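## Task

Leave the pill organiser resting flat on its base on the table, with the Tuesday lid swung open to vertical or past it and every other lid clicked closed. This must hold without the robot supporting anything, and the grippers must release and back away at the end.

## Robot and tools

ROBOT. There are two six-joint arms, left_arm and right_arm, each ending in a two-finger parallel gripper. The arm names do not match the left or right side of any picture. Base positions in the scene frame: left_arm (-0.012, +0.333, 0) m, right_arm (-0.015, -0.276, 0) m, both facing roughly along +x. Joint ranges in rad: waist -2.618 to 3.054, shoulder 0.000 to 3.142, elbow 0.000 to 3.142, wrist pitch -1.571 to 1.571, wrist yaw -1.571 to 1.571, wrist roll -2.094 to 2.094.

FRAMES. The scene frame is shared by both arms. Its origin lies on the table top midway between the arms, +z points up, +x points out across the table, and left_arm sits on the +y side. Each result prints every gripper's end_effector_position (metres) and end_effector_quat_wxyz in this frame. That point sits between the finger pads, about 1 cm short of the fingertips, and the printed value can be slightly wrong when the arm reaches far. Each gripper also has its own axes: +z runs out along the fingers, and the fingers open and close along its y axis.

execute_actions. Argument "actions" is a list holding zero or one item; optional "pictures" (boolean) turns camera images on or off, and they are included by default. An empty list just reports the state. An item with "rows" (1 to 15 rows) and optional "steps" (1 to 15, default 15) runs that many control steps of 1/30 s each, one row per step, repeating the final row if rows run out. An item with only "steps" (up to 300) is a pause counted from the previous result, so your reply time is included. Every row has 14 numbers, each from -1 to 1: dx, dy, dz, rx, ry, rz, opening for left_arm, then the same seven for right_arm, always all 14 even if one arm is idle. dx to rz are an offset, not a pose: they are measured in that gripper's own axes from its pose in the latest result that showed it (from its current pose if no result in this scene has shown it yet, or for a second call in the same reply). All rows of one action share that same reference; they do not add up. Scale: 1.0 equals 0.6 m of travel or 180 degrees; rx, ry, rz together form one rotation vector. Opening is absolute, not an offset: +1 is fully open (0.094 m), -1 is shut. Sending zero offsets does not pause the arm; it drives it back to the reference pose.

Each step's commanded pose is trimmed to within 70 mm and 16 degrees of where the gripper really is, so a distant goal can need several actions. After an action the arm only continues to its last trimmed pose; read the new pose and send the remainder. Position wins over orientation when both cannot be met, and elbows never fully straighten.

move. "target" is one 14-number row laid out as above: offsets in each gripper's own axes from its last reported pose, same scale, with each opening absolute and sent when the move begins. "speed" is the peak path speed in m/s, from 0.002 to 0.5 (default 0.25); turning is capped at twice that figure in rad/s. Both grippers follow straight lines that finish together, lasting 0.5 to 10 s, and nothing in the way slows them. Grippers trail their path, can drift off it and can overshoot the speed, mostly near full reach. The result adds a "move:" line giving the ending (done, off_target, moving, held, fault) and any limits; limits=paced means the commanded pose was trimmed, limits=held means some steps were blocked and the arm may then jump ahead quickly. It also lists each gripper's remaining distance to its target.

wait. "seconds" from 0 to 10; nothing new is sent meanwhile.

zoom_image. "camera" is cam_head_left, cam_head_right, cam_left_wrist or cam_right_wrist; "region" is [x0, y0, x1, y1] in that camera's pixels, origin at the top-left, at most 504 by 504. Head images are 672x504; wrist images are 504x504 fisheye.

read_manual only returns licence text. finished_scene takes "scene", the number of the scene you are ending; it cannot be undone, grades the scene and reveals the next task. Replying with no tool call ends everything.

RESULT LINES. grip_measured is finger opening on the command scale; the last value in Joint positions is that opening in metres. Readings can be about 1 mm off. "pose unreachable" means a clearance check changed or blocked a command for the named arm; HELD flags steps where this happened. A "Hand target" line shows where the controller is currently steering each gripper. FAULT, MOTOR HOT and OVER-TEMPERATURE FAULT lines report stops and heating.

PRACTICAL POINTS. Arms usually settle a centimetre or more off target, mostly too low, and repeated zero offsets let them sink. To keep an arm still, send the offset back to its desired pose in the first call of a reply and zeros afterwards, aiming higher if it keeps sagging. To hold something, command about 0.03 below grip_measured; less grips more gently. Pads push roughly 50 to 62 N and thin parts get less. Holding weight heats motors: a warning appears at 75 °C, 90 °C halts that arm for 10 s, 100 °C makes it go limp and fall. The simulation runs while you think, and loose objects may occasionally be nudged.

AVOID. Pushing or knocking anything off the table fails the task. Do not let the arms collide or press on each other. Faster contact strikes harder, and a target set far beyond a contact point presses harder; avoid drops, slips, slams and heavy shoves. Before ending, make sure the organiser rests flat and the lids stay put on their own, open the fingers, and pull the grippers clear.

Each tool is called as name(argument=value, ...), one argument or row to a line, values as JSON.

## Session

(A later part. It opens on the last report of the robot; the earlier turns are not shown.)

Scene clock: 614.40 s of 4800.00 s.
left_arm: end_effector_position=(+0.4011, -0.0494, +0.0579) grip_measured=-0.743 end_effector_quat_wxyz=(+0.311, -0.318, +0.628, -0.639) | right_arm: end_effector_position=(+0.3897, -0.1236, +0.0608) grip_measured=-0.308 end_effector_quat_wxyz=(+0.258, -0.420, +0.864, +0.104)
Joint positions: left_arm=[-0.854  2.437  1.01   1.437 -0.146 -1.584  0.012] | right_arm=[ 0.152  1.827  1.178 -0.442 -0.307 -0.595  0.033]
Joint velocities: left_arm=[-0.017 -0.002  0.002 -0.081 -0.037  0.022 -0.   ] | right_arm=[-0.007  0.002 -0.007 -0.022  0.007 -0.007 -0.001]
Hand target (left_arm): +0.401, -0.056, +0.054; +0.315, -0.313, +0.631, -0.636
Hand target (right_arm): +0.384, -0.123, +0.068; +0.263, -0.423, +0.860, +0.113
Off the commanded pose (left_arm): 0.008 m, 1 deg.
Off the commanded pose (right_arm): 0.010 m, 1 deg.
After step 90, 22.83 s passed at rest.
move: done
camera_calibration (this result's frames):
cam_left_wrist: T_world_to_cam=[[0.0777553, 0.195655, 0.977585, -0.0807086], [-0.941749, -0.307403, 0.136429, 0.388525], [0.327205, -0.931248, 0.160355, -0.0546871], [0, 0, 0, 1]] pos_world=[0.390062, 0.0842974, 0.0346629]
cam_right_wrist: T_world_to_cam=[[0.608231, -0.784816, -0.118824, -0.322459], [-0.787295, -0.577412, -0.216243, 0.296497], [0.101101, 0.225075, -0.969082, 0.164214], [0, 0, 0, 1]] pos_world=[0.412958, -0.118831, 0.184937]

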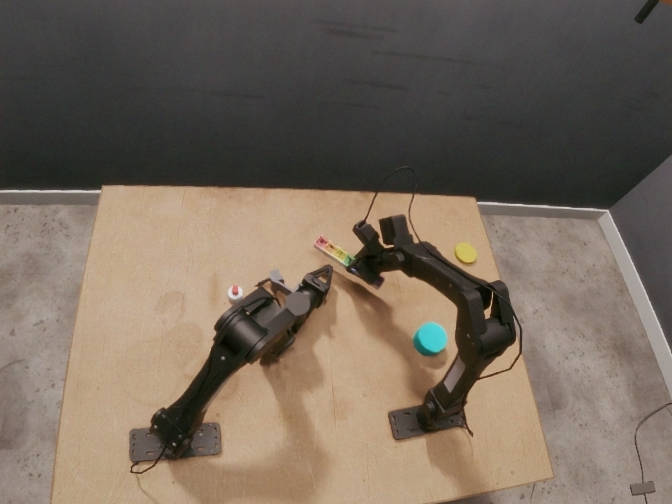

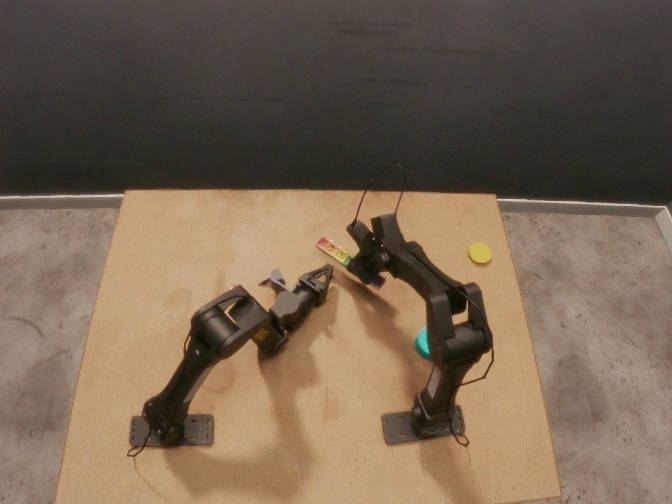

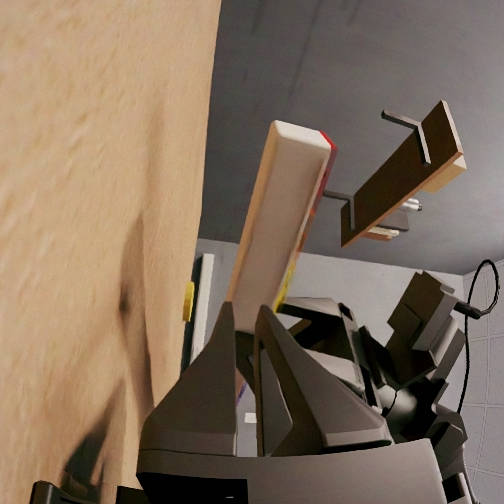

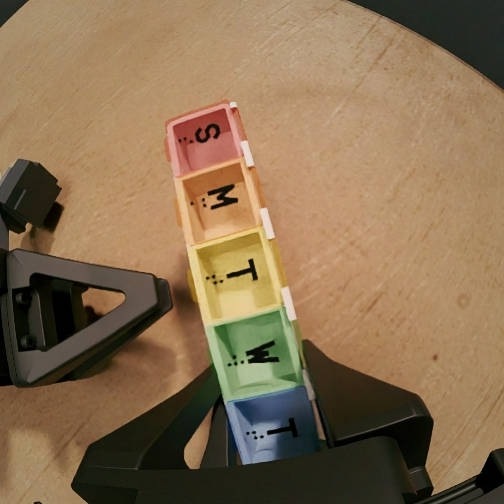

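move(
  target=[0,0.008,0.004,0,0,0,-0.745, 0.011,0.0205,0.012,0,0.006,0,-0.42],
  speed=0.03,
)

zoom_image(
  camera="cam_left_wrist",
  region=[200, 200, 340, 340],
)

zoom_image(
  camera="cam_right_wrist",
  region=[110, 210, 290, 390],
)

Scene clock: 638.67 s of 4800.00 s.
left_arm: end_effector_position=(+0.4011, -0.0494, +0.0583) grip_measured=-0.743 end_effector_quat_wxyz=(+0.311, -0.318, +0.627, -0.639) | right_arm: end_effector_position=(+0.3769, -0.1204, +0.0487) grip_measured=-0.308 end_effector_quat_wxyz=(+0.238, -0.420, +0.870, +0.102)
Joint positions: left_arm=[-0.854  2.437  1.01   1.438 -0.146 -1.586  0.012] | right_arm=[ 0.174  1.827  1.145 -0.444 -0.287 -0.579  0.033]
Joint velocities: left_arm=[ 0.002  0.007  0.012 -0.037  0.022  0.037 -0.002] | right_arm=[-0.002 -0.007  0.007  0.022  0.051  0.007  0.001]
Hand target (left_arm): +0.403, -0.051, +0.053; +0.311, -0.318, +0.628, -0.638
Hand target (right_arm): +0.379, -0.118, +0.051; +0.250, -0.421, +0.867, +0.099
Off the commanded pose (left_arm): 0.006 m, 0 deg.
Off the commanded pose (right_arm): 0.004 m, 1 deg.
After step 90, 20.47 s passed at rest.
move: done
camera_calibration (this result's frames):
cam_left_wrist: T_world_to_cam=[[0.0778422, 0.198203, 0.977065, -0.0809555], [-0.941743, -0.307028, 0.13731, 0.388437], [0.327201, -0.930833, 0.162757, -0.0548622], [0, 0, 0, 1]] pos_world=[0.390061, 0.084239, 0.0346915]
cam_right_wrist: T_world_to_cam=[[0.603736, -0.787334, -0.124932, -0.31193], [-0.794392, -0.581082, -0.176874, 0.286055], [0.066663, 0.206031, -0.976272, 0.16405], [0, 0, 0, 1]] pos_world=[0.404627, -0.113171, 0.171783]

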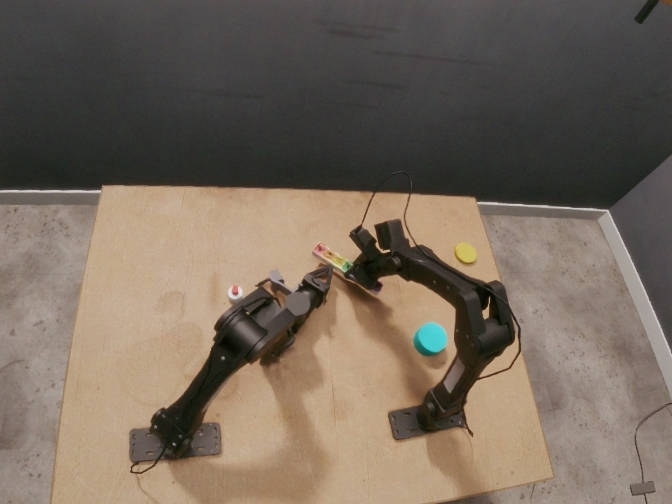

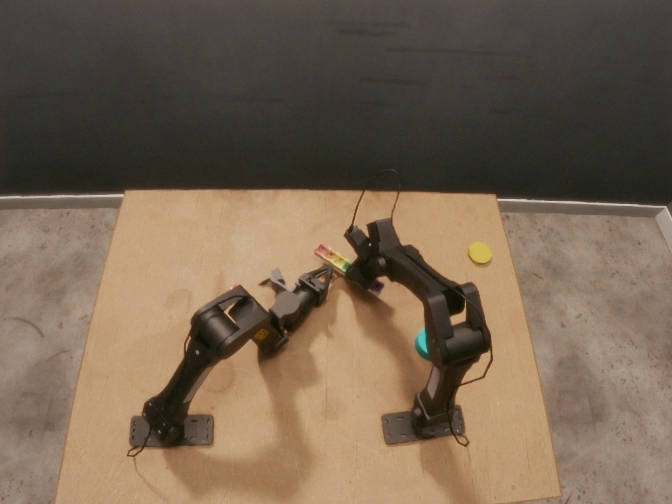

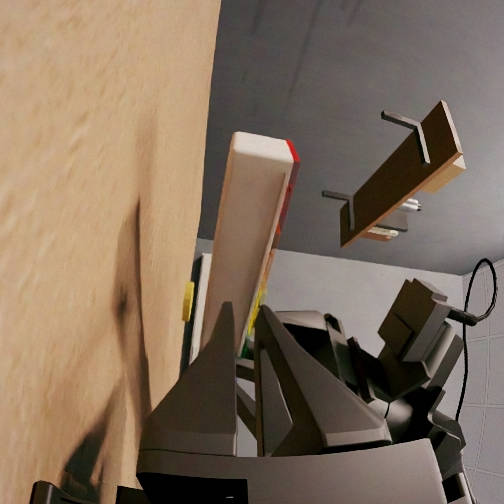

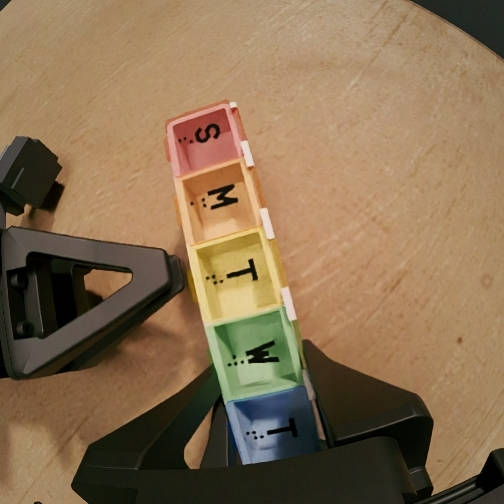

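Region (200, 200, 340, 340) of cam_left_wrist's 504x504 image, scaled by 3.600, with more detail than that image has.

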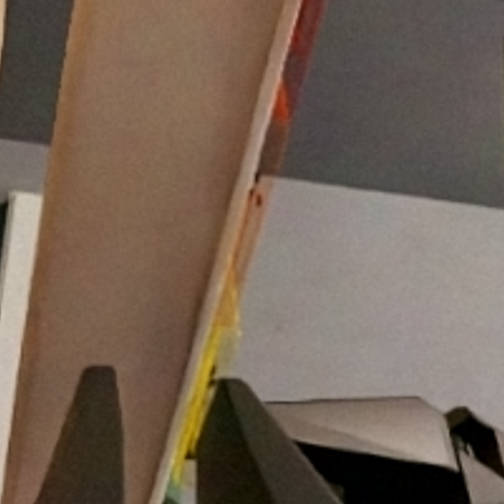

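Region (110, 210, 290, 390) of cam_right_wrist's 504x504 image, scaled by 2.800, with more detail than that image has.

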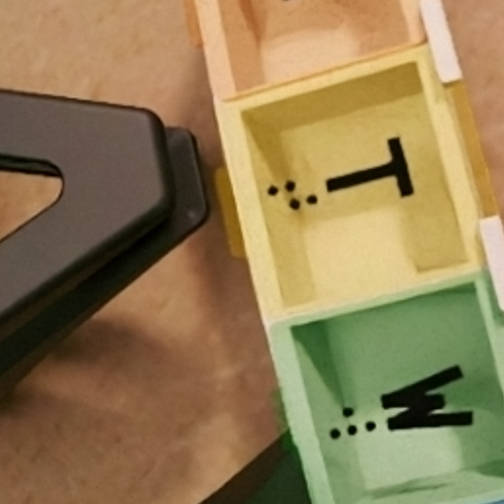

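move(
  target=[0,0.008,0.004,0,0,0,-0.68, -0.006,0.006,0.021,0,-0.004,0,-0.42],
  speed=0.02,
)

zoom_image(
  camera="cam_left_wrist",
  region=[200, 200, 340, 340],
)

zoom_image(
  camera="cam_right_wrist",
  region=[110, 210, 290, 390],
)

Scene clock: 652.27 s of 4800.00 s.
left_arm: end_effector_position=(+0.4011, -0.0494, +0.0585) grip_measured=-0.682 end_effector_quat_wxyz=(+0.310, -0.319, +0.627, -0.640) | right_arm: end_effector_position=(+0.3764, -0.1152, +0.0369) grip_measured=-0.308 end_effector_quat_wxyz=(+0.229, -0.418, +0.873, +0.107)
Joint positions: left_arm=[-0.854  2.437  1.01   1.439 -0.146 -1.588  0.015] | right_arm=[ 0.187  1.861  1.145 -0.425 -0.286 -0.562  0.033]
Joint velocities: left_arm=[-0.002 -0.002 -0.012 -0.007 -0.022  0.007  0.   ] | right_arm=[-0.007 -0.002  0.007  0.007  0.037 -0.081  0.   ]
Hand target (left_arm): +0.403, -0.051, +0.054; +0.311, -0.318, +0.627, -0.639
Hand target (right_arm): +0.380, -0.111, +0.040; +0.243, -0.419, +0.868, +0.105
Off the commanded pose (left_arm): 0.006 m, 0 deg.
Off the commanded pose (right_arm): 0.006 m, 2 deg.
After step 90, 9.67 s passed at rest.
move: done
camera_calibration (this result's frames):
cam_left_wrist: T_world_to_cam=[[0.0784513, 0.200218, 0.976606, -0.0812574], [-0.941664, -0.306723, 0.138527, 0.388323], [0.327283, -0.930502, 0.164475, -0.055008], [0, 0, 0, 1]] pos_world=[0.390047, 0.0841917, 0.0346107]
cam_right_wrist: T_world_to_cam=[[0.598904, -0.788879, -0.137785, -0.306834], [-0.799473, -0.579, -0.160007, 0.28807], [0.0464483, 0.205984, -0.977452, 0.159177], [0, 0, 0, 1]] pos_world=[0.406675, -0.10805, 0.159404]

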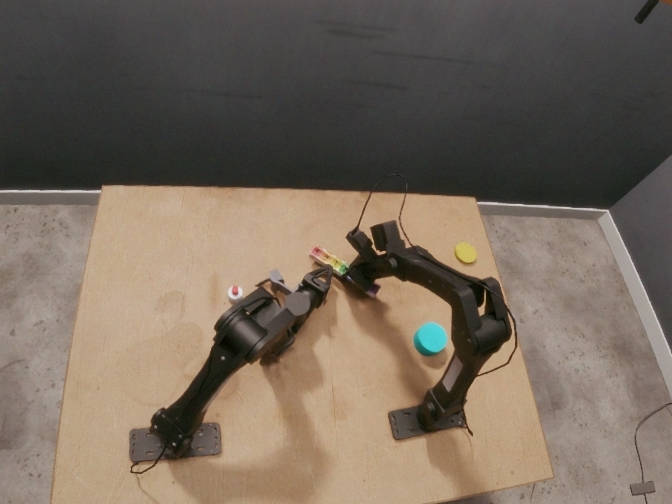

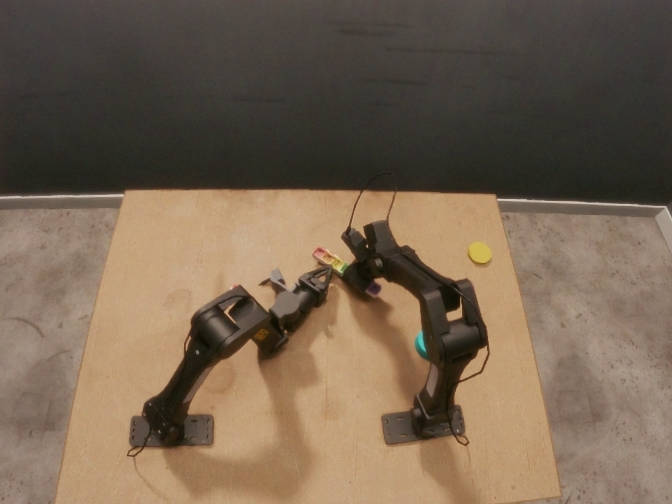

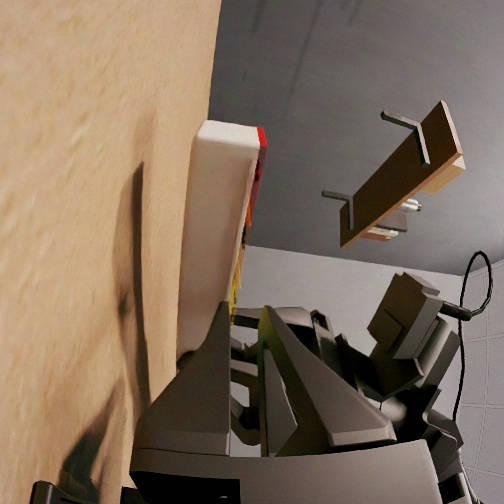

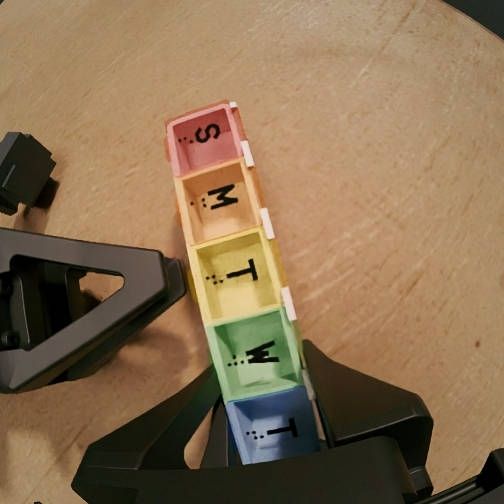

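Region (200, 200, 340, 340) of cam_left_wrist's 504x504 image, scaled by 3.600, with more detail than that image has.

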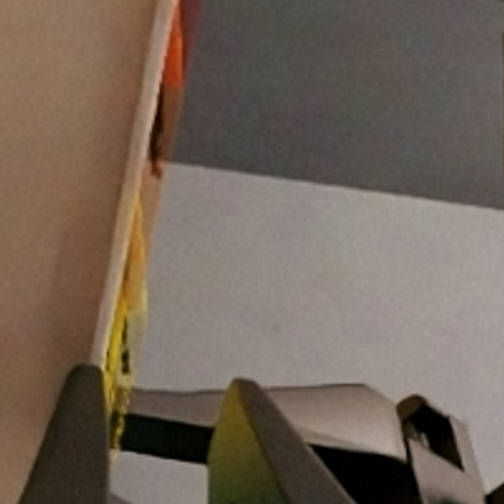

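Region (110, 210, 290, 390) of cam_right_wrist's 504x504 image, scaled by 2.800, with more detail than that image has.

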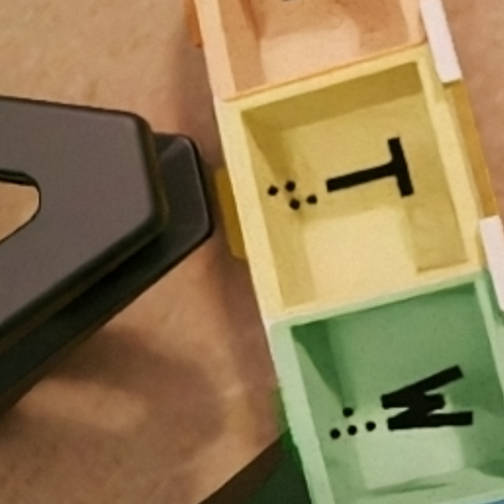

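move(
  target=[0,0.008,0.004,0,0,0,-0.68, -0.017,0.011,0.003,0,-0.008,0,-0.42],
  speed=0.02,
)

zoom_image(
  camera="cam_left_wrist",
  region=[200, 200, 340, 340],
)

zoom_image(
  camera="cam_right_wrist",
  region=[110, 210, 290, 390],
)

Scene clock: 665.37 s of 4800.00 s.
left_arm: end_effector_position=(+0.4011, -0.0494, +0.0585) grip_measured=-0.682 end_effector_quat_wxyz=(+0.310, -0.319, +0.626, -0.640) | right_arm: end_effector_position=(+0.3746, -0.1097, +0.0371) grip_measured=-0.308 end_effector_quat_wxyz=(+0.228, -0.413, +0.875, +0.110)
Joint positions: left_arm=[-0.854  2.437  1.01   1.439 -0.146 -1.589  0.015] | right_arm=[ 0.201  1.861  1.145 -0.423 -0.284 -0.537  0.033]
Joint velocities: left_arm=[ 0.012 -0.007 -0.002  0.022  0.022  0.007  0.   ] | right_arm=[ 0.007 -0.007 -0.012  0.022  0.007  0.022 -0.001]
Hand target (left_arm): +0.403, -0.051, +0.054; +0.310, -0.318, +0.627, -0.640
Hand target (right_arm): +0.377, -0.104, +0.040; +0.240, -0.416, +0.870, +0.112
Off the commanded pose (left_arm): 0.005 m, 0 deg.
Off the commanded pose (right_arm): 0.008 m, 2 deg.
After step 90, 9.27 s passed at rest.
move: done
camera_calibration (this result's frames):
cam_left_wrist: T_world_to_cam=[[0.0790949, 0.201669, 0.976255, -0.0815153], [-0.941578, -0.3065, 0.1396, 0.388223], [0.327375, -0.930262, 0.165644, -0.0551159], [0, 0, 0, 1]] pos_world=[0.390033, 0.084157, 0.0345133]
cam_right_wrist: T_world_to_cam=[[0.591888, -0.792409, -0.1475, -0.298846], [-0.804955, -0.57172, -0.158695, 0.292671], [0.0414228, 0.212661, -0.976248, 0.160876], [0, 0, 0, 1]] pos_world=[0.405807, -0.103695, 0.159421]

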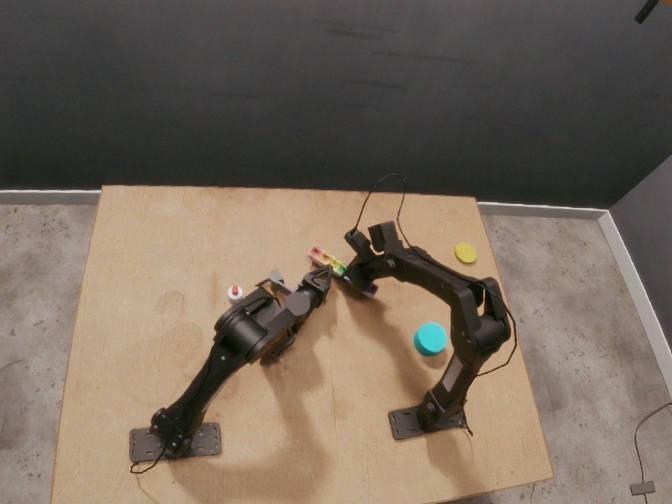

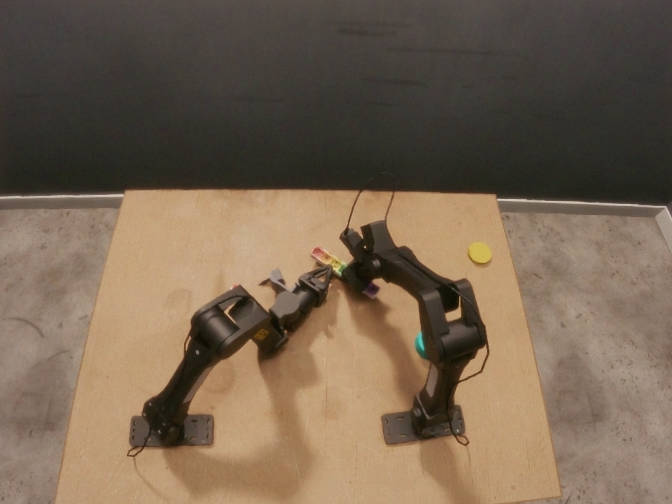

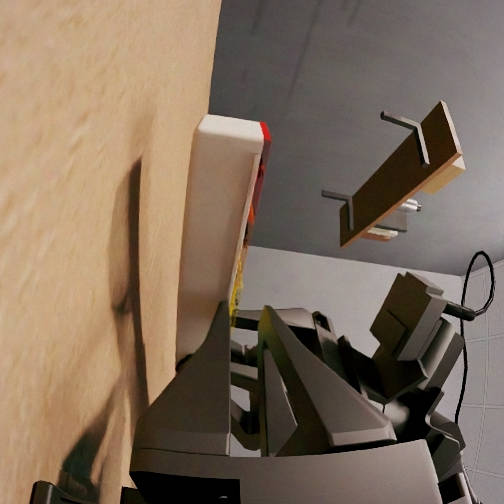

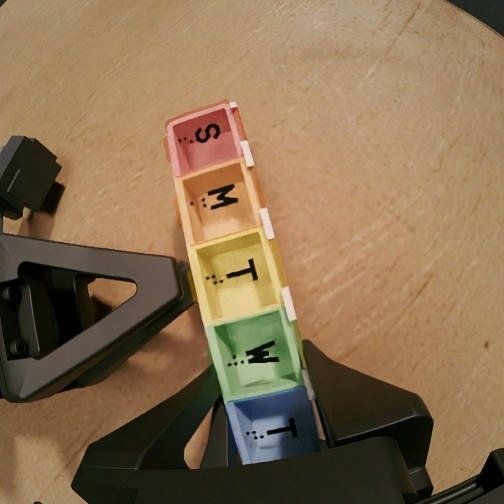

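Region (200, 200, 340, 340) of cam_left_wrist's 504x504 image, scaled by 3.600, with more detail than that image has.

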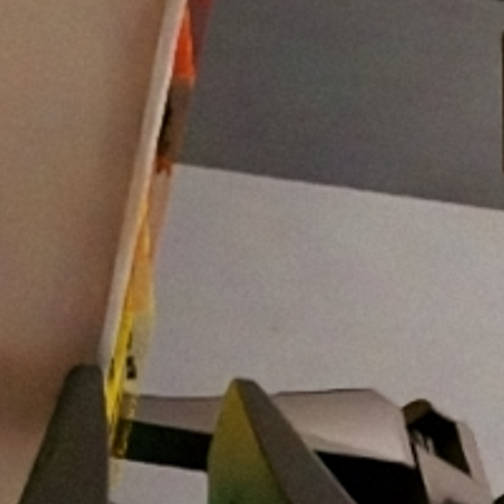

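Region (110, 210, 290, 390) of cam_right_wrist's 504x504 image, scaled by 2.800, with more detail than that image has.

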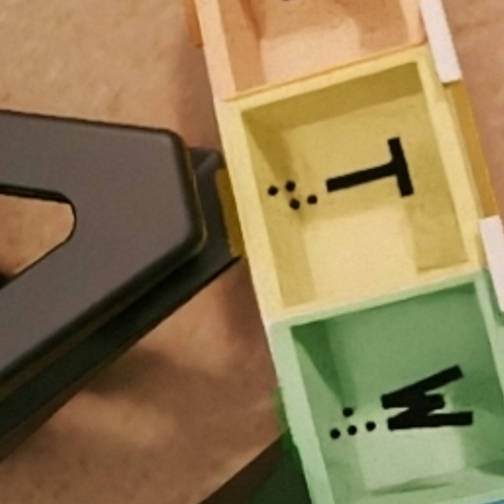

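execute_actions(
  actions=[],
)

Scene clock: 680.00 s of 4800.00 s.
left_arm: end_effector_position=(+0.4011, -0.0494, +0.0585) grip_measured=-0.682 end_effector_quat_wxyz=(+0.310, -0.319, +0.626, -0.640) | right_arm: end_effector_position=(+0.3746, -0.1097, +0.0371) grip_measured=-0.308 end_effector_quat_wxyz=(+0.228, -0.413, +0.875, +0.110)
Joint positions: left_arm=[-0.854  2.437  1.01   1.439 -0.146 -1.59   0.015] | right_arm=[ 0.201  1.861  1.145 -0.423 -0.284 -0.536  0.033]
Joint velocities: left_arm=[ 0.002 -0.002 -0.007 -0.051  0.037  0.022 -0.001] | right_arm=[-0.007 -0.002  0.017 -0.066 -0.022 -0.066  0.   ]
Hand target (left_arm): +0.403, -0.051, +0.054; +0.310, -0.319, +0.627, -0.640
Hand target (right_arm): +0.377, -0.104, +0.040; +0.240, -0.416, +0.870, +0.112
Off the commanded pose (left_arm): 0.005 m, 0 deg.
Off the commanded pose (right_arm): 0.008 m, 2 deg.
Steps of this call (steps 1 to 90: nothing new was sent; then 11.63 s passed at rest). Readings (end_effector_position):
1: left_arm (+0.4011, -0.0494, +0.0585) | right_arm (+0.3746, -0.1097, +0.0371)
2: left_arm (+0.4011, -0.0494, +0.0585) | right_arm (+0.3746, -0.1097, +0.0371)
4: left_arm (+0.4011, -0.0494, +0.0585) | right_arm (+0.3746, -0.1097, +0.0371)
8: left_arm (+0.4011, -0.0494, +0.0585) | right_arm (+0.3746, -0.1097, +0.0371)
90: the state above
camera_calibration (this result's frames):
cam_left_wrist: T_world_to_cam=[[0.079321, 0.201965, 0.976175, -0.0815866], [-0.941547, -0.306453, 0.139911, 0.388195], [0.327409, -0.930213, 0.165852, -0.0551393], [0, 0, 0, 1]] pos_world=[0.390028, 0.0841498, 0.0344752]
cam_right_wrist: T_world_to_cam=[[0.591033, -0.792947, -0.148038, -0.298565], [-0.805594, -0.570861, -0.158545, 0.292999], [0.0412087, 0.212964, -0.976191, 0.160988], [0, 0, 0, 1]] pos_world=[0.405866, -0.103769, 0.159409]

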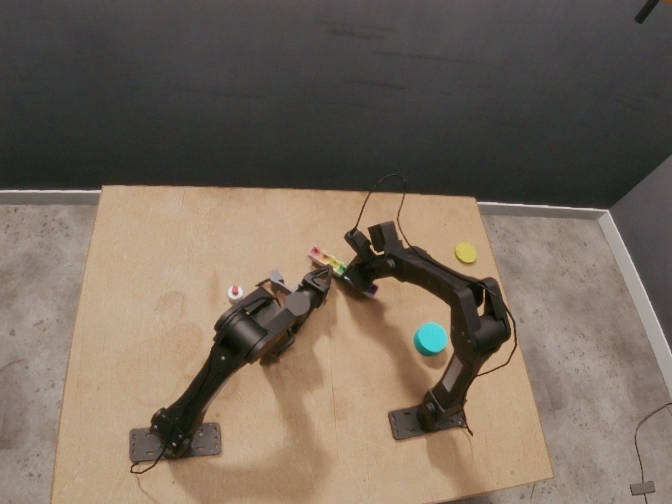

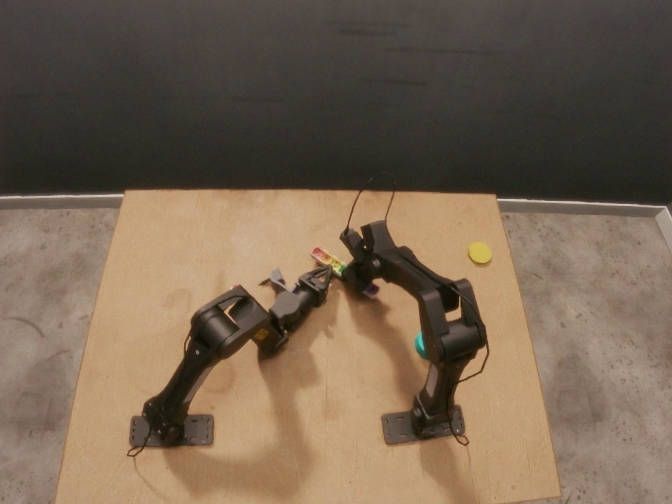

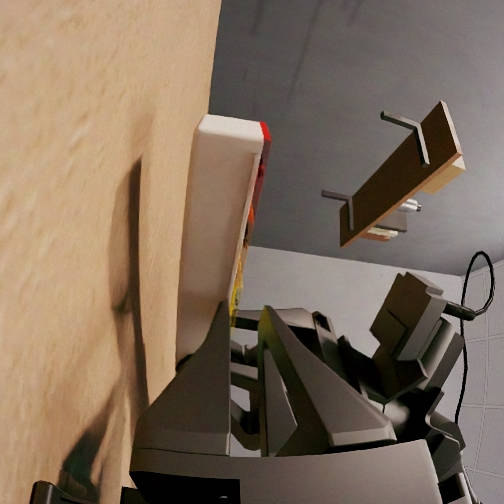

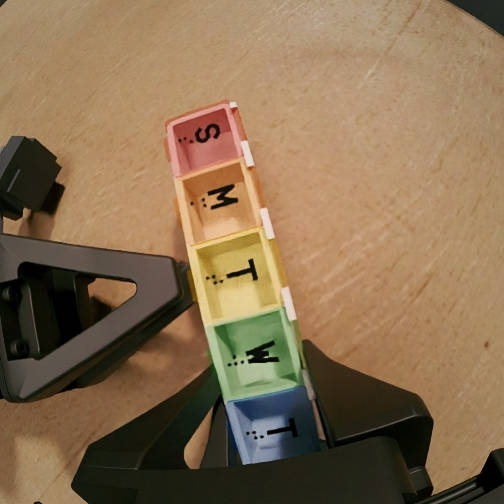

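zoom_image(
  camera="cam_left_wrist",
  region=[190, 250, 310, 370],
)

zoom_image(
  camera="cam_right_wrist",
  region=[130, 220, 290, 380],
)

Region (190, 250, 310, 370) of cam_left_wrist's 504x504 image, scaled by 4.200, with more detail than that image has.

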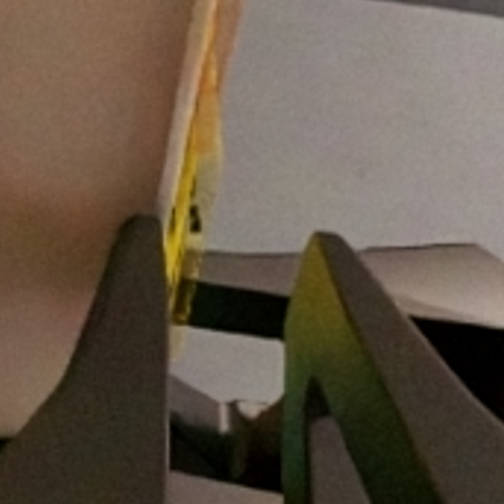

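Region (130, 220, 290, 380) of cam_right_wrist's 504x504 image, scaled by 3.150, with more detail than that image has.

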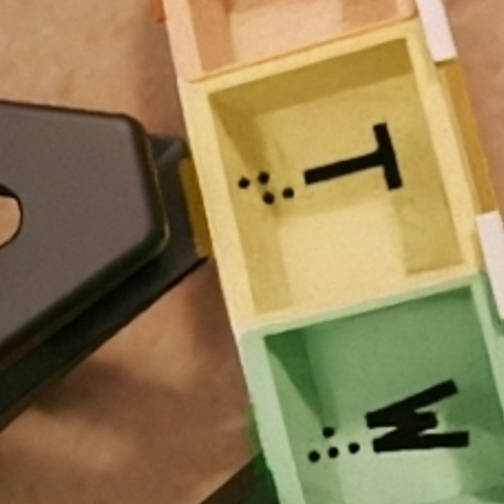

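execute_actions(
  actions=[
    {"rows": [[0,0.008,0.004,0,0,0,-0.68,-0.011,0.006,-0.005,0,-0.008,-0.005,-0.42],[0,0.008,0.004,0,0,0,-0.68,-0.011,0.007,-0.005,0,-0.008,-0.005,-0.42],[0,0.008,0.004,0,0,0,-0.68,-0.011,0.007,-0.005,0,-0.008,-0.005,-0.42],[0,0.008,0.004,0,0,0,-0.68,-0.011,0.007,-0.005,0,-0.008,-0.005,-0.42],[0,0.008,0.004,0,0,0,-0.68,-0.011,0.007,-0.005,0,-0.008,-0.005,-0.42],[0,0.008,0.004,0,0,0,-0.75,-0.011,0.007,-0.005,0,-0.008,-0.005,-0.42],[0,0.008,0.004,0,0,0,-0.8,-0.011,0.007,-0.005,0,-0.008,-0.005,-0.42],[0,0.008,0.004,0,0,0,-0.85,-0.011,0.007,-0.005,0,-0.008,-0.005,-0.42],[0,0.008,0.004,0,0,0,-0.9,-0.011,0.007,-0.005,0,-0.008,-0.005,-0.42],[0,0.008,0.004,0,0,0,-0.95,-0.011,0.007,-0.005,0,-0.008,-0.005,-0.42],[0,0.008,0.004,0,0,0,-1,-0.011,0.007,-0.005,0,-0.008,-0.005,-0.42]], "steps": 15},
  ],
)

Scene clock: 695.27 s of 4800.00 s.
left_arm: end_effector_position=(+0.4011, -0.0494, +0.0585) grip_measured=-0.992 end_effector_quat_wxyz=(+0.309, -0.320, +0.626, -0.641) | right_arm: end_effector_position=(+0.3746, -0.1097, +0.0371) grip_measured=-0.308 end_effector_quat_wxyz=(+0.228, -0.413, +0.875, +0.110)
Joint positions: left_arm=[-0.854  2.437  1.01   1.439 -0.146 -1.591  0.   ] | right_arm=[ 0.201  1.861  1.145 -0.423 -0.284 -0.536  0.033]
Joint velocities: left_arm=[-0.012 -0.012  0.007  0.051 -0.007  0.007  0.001] | right_arm=[-0.002  0.007  0.002  0.007  0.022 -0.007 -0.001]
Hand target (left_arm): +0.403, -0.051, +0.054; +0.310, -0.319, +0.627, -0.640
Hand target (right_arm): +0.374, -0.104, +0.043; +0.240, -0.418, +0.869, +0.114
Off the commanded pose (left_arm): 0.005 m, 0 deg.
Off the commanded pose (right_arm): 0.008 m, 2 deg.
Steps of this call (steps 1 to 90: nothing new was sent; then 11.77 s passed at rest; steps 91 to 105: all 15 steps of this action). Readings (end_effector_position):
91: left_arm (+0.4011, -0.0494, +0.0585) | right_arm (+0.3746, -0.1097, +0.0371)
92: left_arm (+0.4011, -0.0494, +0.0585) | right_arm (+0.3746, -0.1097, +0.0371)
94: left_arm (+0.4011, -0.0494, +0.0585) | right_arm (+0.3746, -0.1097, +0.0371)
98: left_arm (+0.4011, -0.0494, +0.0585) | right_arm (+0.3746, -0.1097, +0.0371)
105: the state above
camera_calibration (this result's frames):
cam_left_wrist: T_world_to_cam=[[0.080225, 0.20315, 0.975856, -0.0818719], [-0.941423, -0.306265, 0.141151, 0.388082], [0.327546, -0.930017, 0.16668, -0.0552329], [0, 0, 0, 1]] pos_world=[0.390008, 0.0841206, 0.0343231]
cam_right_wrist: T_world_to_cam=[[0.591033, -0.792947, -0.148038, -0.298565], [-0.805594, -0.570861, -0.158545, 0.292999], [0.0412087, 0.212964, -0.976191, 0.160988], [0, 0, 0, 1]] pos_world=[0.405866, -0.103769, 0.159409]

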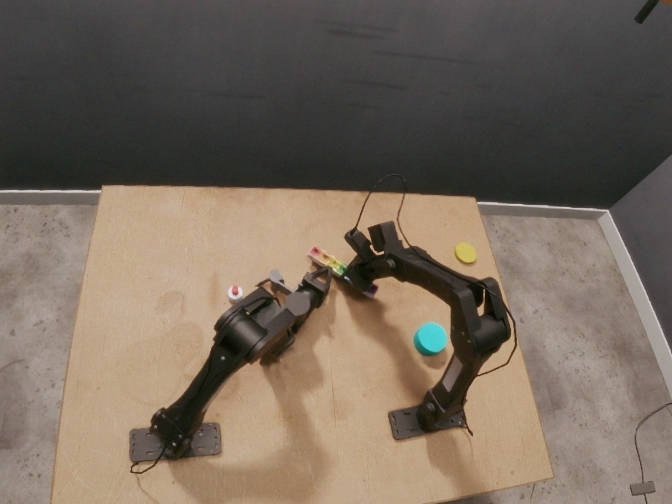

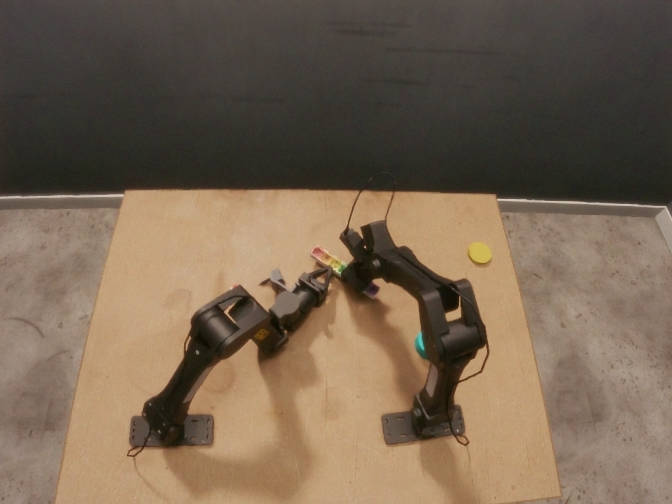

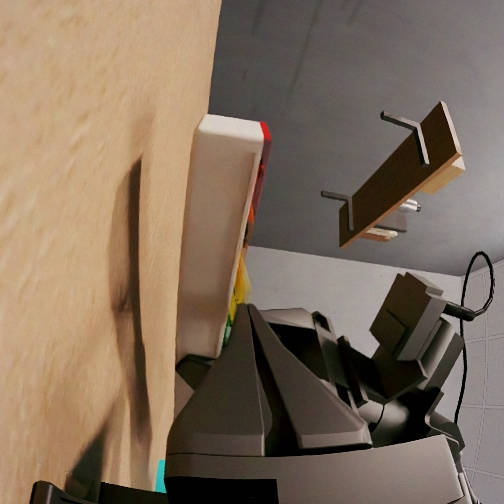

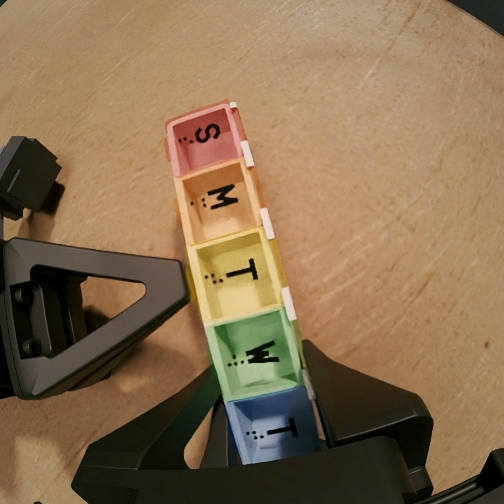

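zoom_image(
  camera="cam_left_wrist",
  region=[190, 250, 310, 370],
)

zoom_image(
  camera="cam_right_wrist",
  region=[130, 220, 290, 380],
)

Region (190, 250, 310, 370) of cam_left_wrist's 504x504 image, scaled by 4.200, with more detail than that image has.

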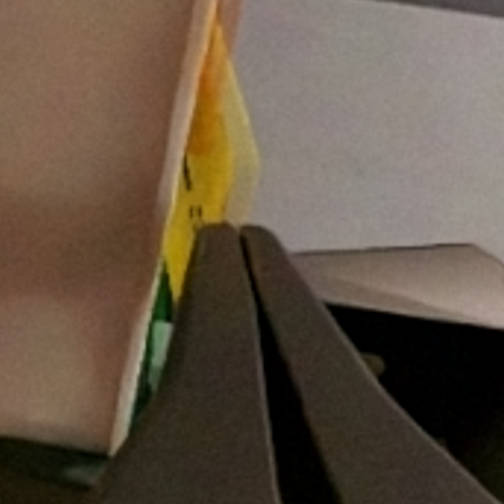

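Region (130, 220, 290, 380) of cam_right_wrist's 504x504 image, scaled by 3.150, with more detail than that image has.

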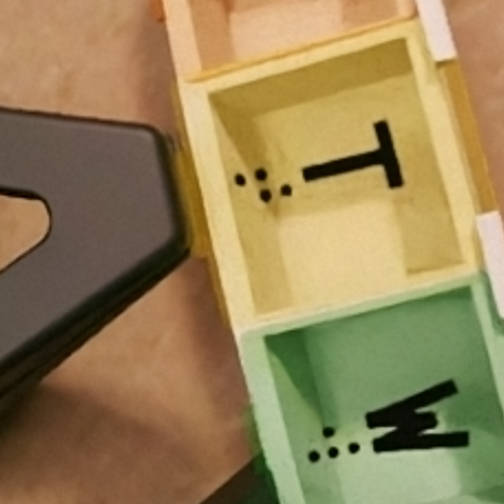

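zoom_image(
  camera="cam_head_left",
  region=[290, 230, 390, 305],
)

zoom_image(
  camera="cam_left_wrist",
  region=[170, 150, 330, 350],
)

Region (290, 230, 390, 305) of cam_head_left's 672x504 image, scaled by 5.040, with more detail than that image has; it fills the top 378 rows of this view, and the rest is white.

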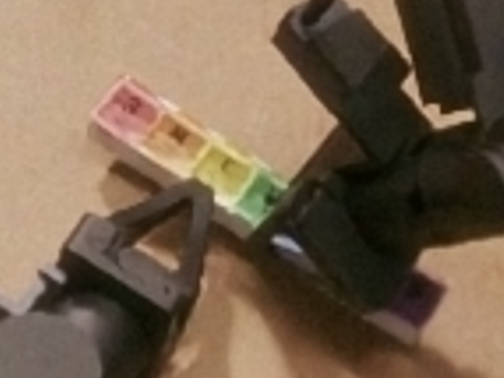

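Region (170, 150, 330, 350) of cam_left_wrist's 504x504 image, scaled by 2.520, with more detail than that image has; it fills the left 403 columns of this view, and the rest is white.

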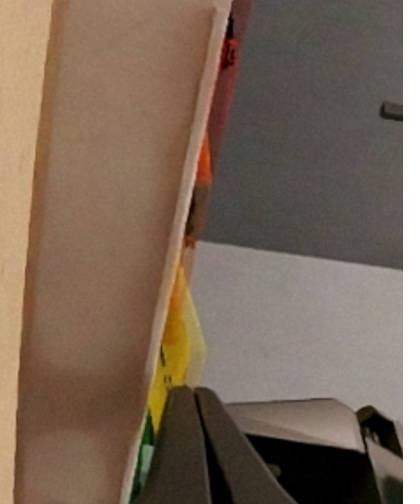

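execute_actions(
  actions=[
    {"rows": [[0,0.008,0.004,0,0,0,-1,-0.006,0.006,0.003,0,-0.008,-0.005,-0.42],[0,0.008,0.004,0,0,0,-1,-0.002,0.006,0.009,0,-0.008,-0.005,-0.42]], "steps": 15},
  ],
)

zoom_image(
  camera="cam_left_wrist",
  region=[170, 190, 330, 350],
)

zoom_image(
  camera="cam_right_wrist",
  region=[130, 200, 310, 380],
)

Scene clock: 718.43 s of 4800.00 s.
left_arm: end_effector_position=(+0.4009, -0.0496, +0.0586) grip_measured=-0.992 end_effector_quat_wxyz=(+0.308, -0.320, +0.626, -0.641) | right_arm: end_effector_position=(+0.3736, -0.1092, +0.0319) grip_measured=-0.308 end_effector_quat_wxyz=(+0.229, -0.414, +0.874, +0.111)
Joint positions: left_arm=[-0.854  2.437  1.01   1.44  -0.145 -1.594  0.   ] | right_arm=[ 0.203  1.866  1.129 -0.399 -0.284 -0.536  0.033]
Joint velocities: left_arm=[-0.012 -0.007 -0.017  0.022  0.022  0.022  0.001] | right_arm=[ 0.002  0.002  0.002  0.022 -0.051 -0.051 -0.001]
Hand target (left_arm): +0.403, -0.051, +0.054; +0.309, -0.320, +0.626, -0.641
Hand target (right_arm): +0.374, -0.104, +0.033; +0.240, -0.418, +0.869, +0.114
Off the commanded pose (left_arm): 0.005 m, 0 deg.
Off the commanded pose (right_arm): 0.005 m, 2 deg.
Steps of this call (steps 1 to 90: nothing new was sent; then 19.67 s passed at rest; steps 91 to 105: all 15 steps of this action). Readings (end_effector_position):
91: left_arm (+0.4011, -0.0494, +0.0585) | right_arm (+0.3747, -0.1097, +0.0371)
92: left_arm (+0.4011, -0.0494, +0.0585) | right_arm (+0.3747, -0.1097, +0.0367)
94: left_arm (+0.4011, -0.0494, +0.0585) | right_arm (+0.3741, -0.1097, +0.0350)
98: left_arm (+0.4009, -0.0496, +0.0586) | right_arm (+0.3735, -0.1094, +0.0321)
105: the state above
camera_calibration (this result's frames):
cam_left_wrist: T_world_to_cam=[[0.0816201, 0.205055, 0.975341, -0.0823417], [-0.941741, -0.304507, 0.142828, 0.387963], [0.326286, -0.930176, 0.168255, -0.0549904], [0, 0, 0, 1]] pos_world=[0.390024, 0.0838712, 0.0341519]
cam_right_wrist: T_world_to_cam=[[0.592815, -0.791739, -0.147377, -0.298853], [-0.804212, -0.572311, -0.160324, 0.291035], [0.0425893, 0.213565, -0.976, 0.155406], [0, 0, 0, 1]] pos_world=[0.404599, -0.10324, 0.154292]

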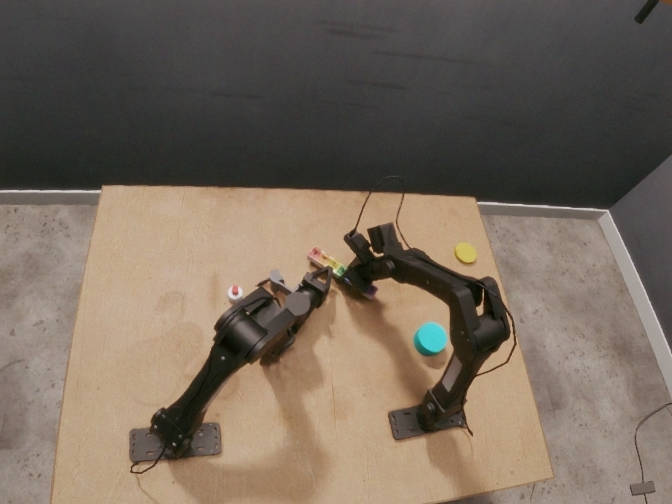

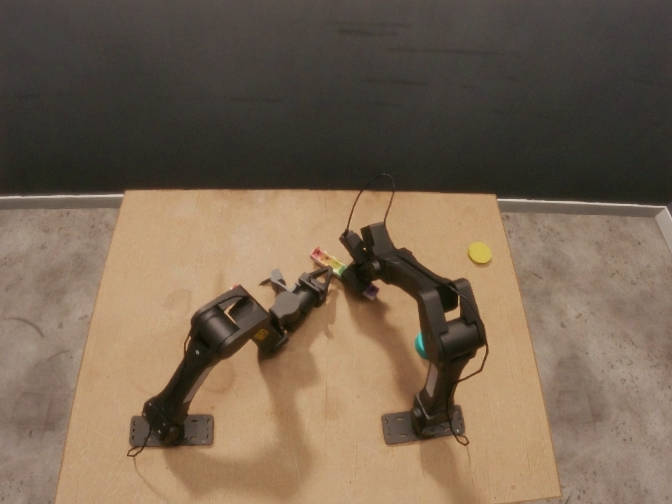

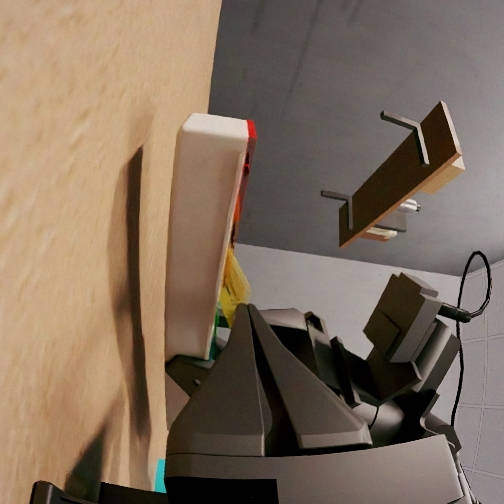

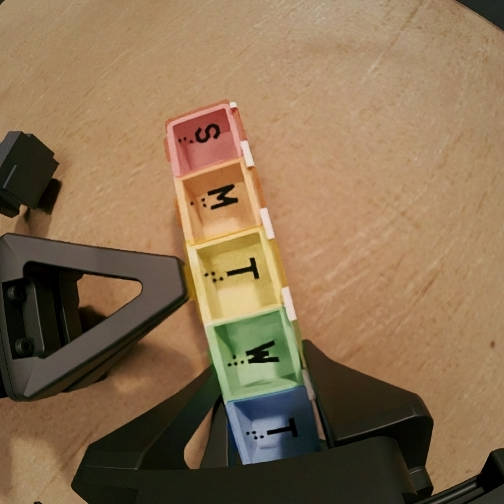

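Region (170, 190, 330, 350) of cam_left_wrist's 504x504 image, scaled by 3.150, with more detail than that image has.

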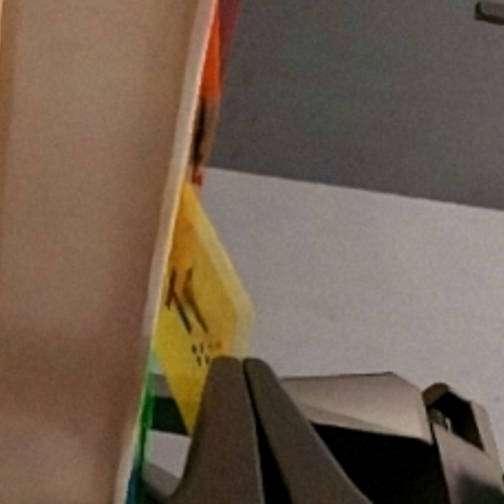

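Region (130, 200, 310, 380) of cam_right_wrist's 504x504 image, scaled by 2.800, with more detail than that image has.

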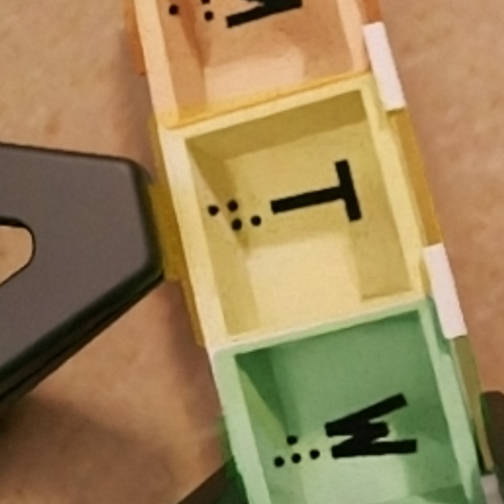

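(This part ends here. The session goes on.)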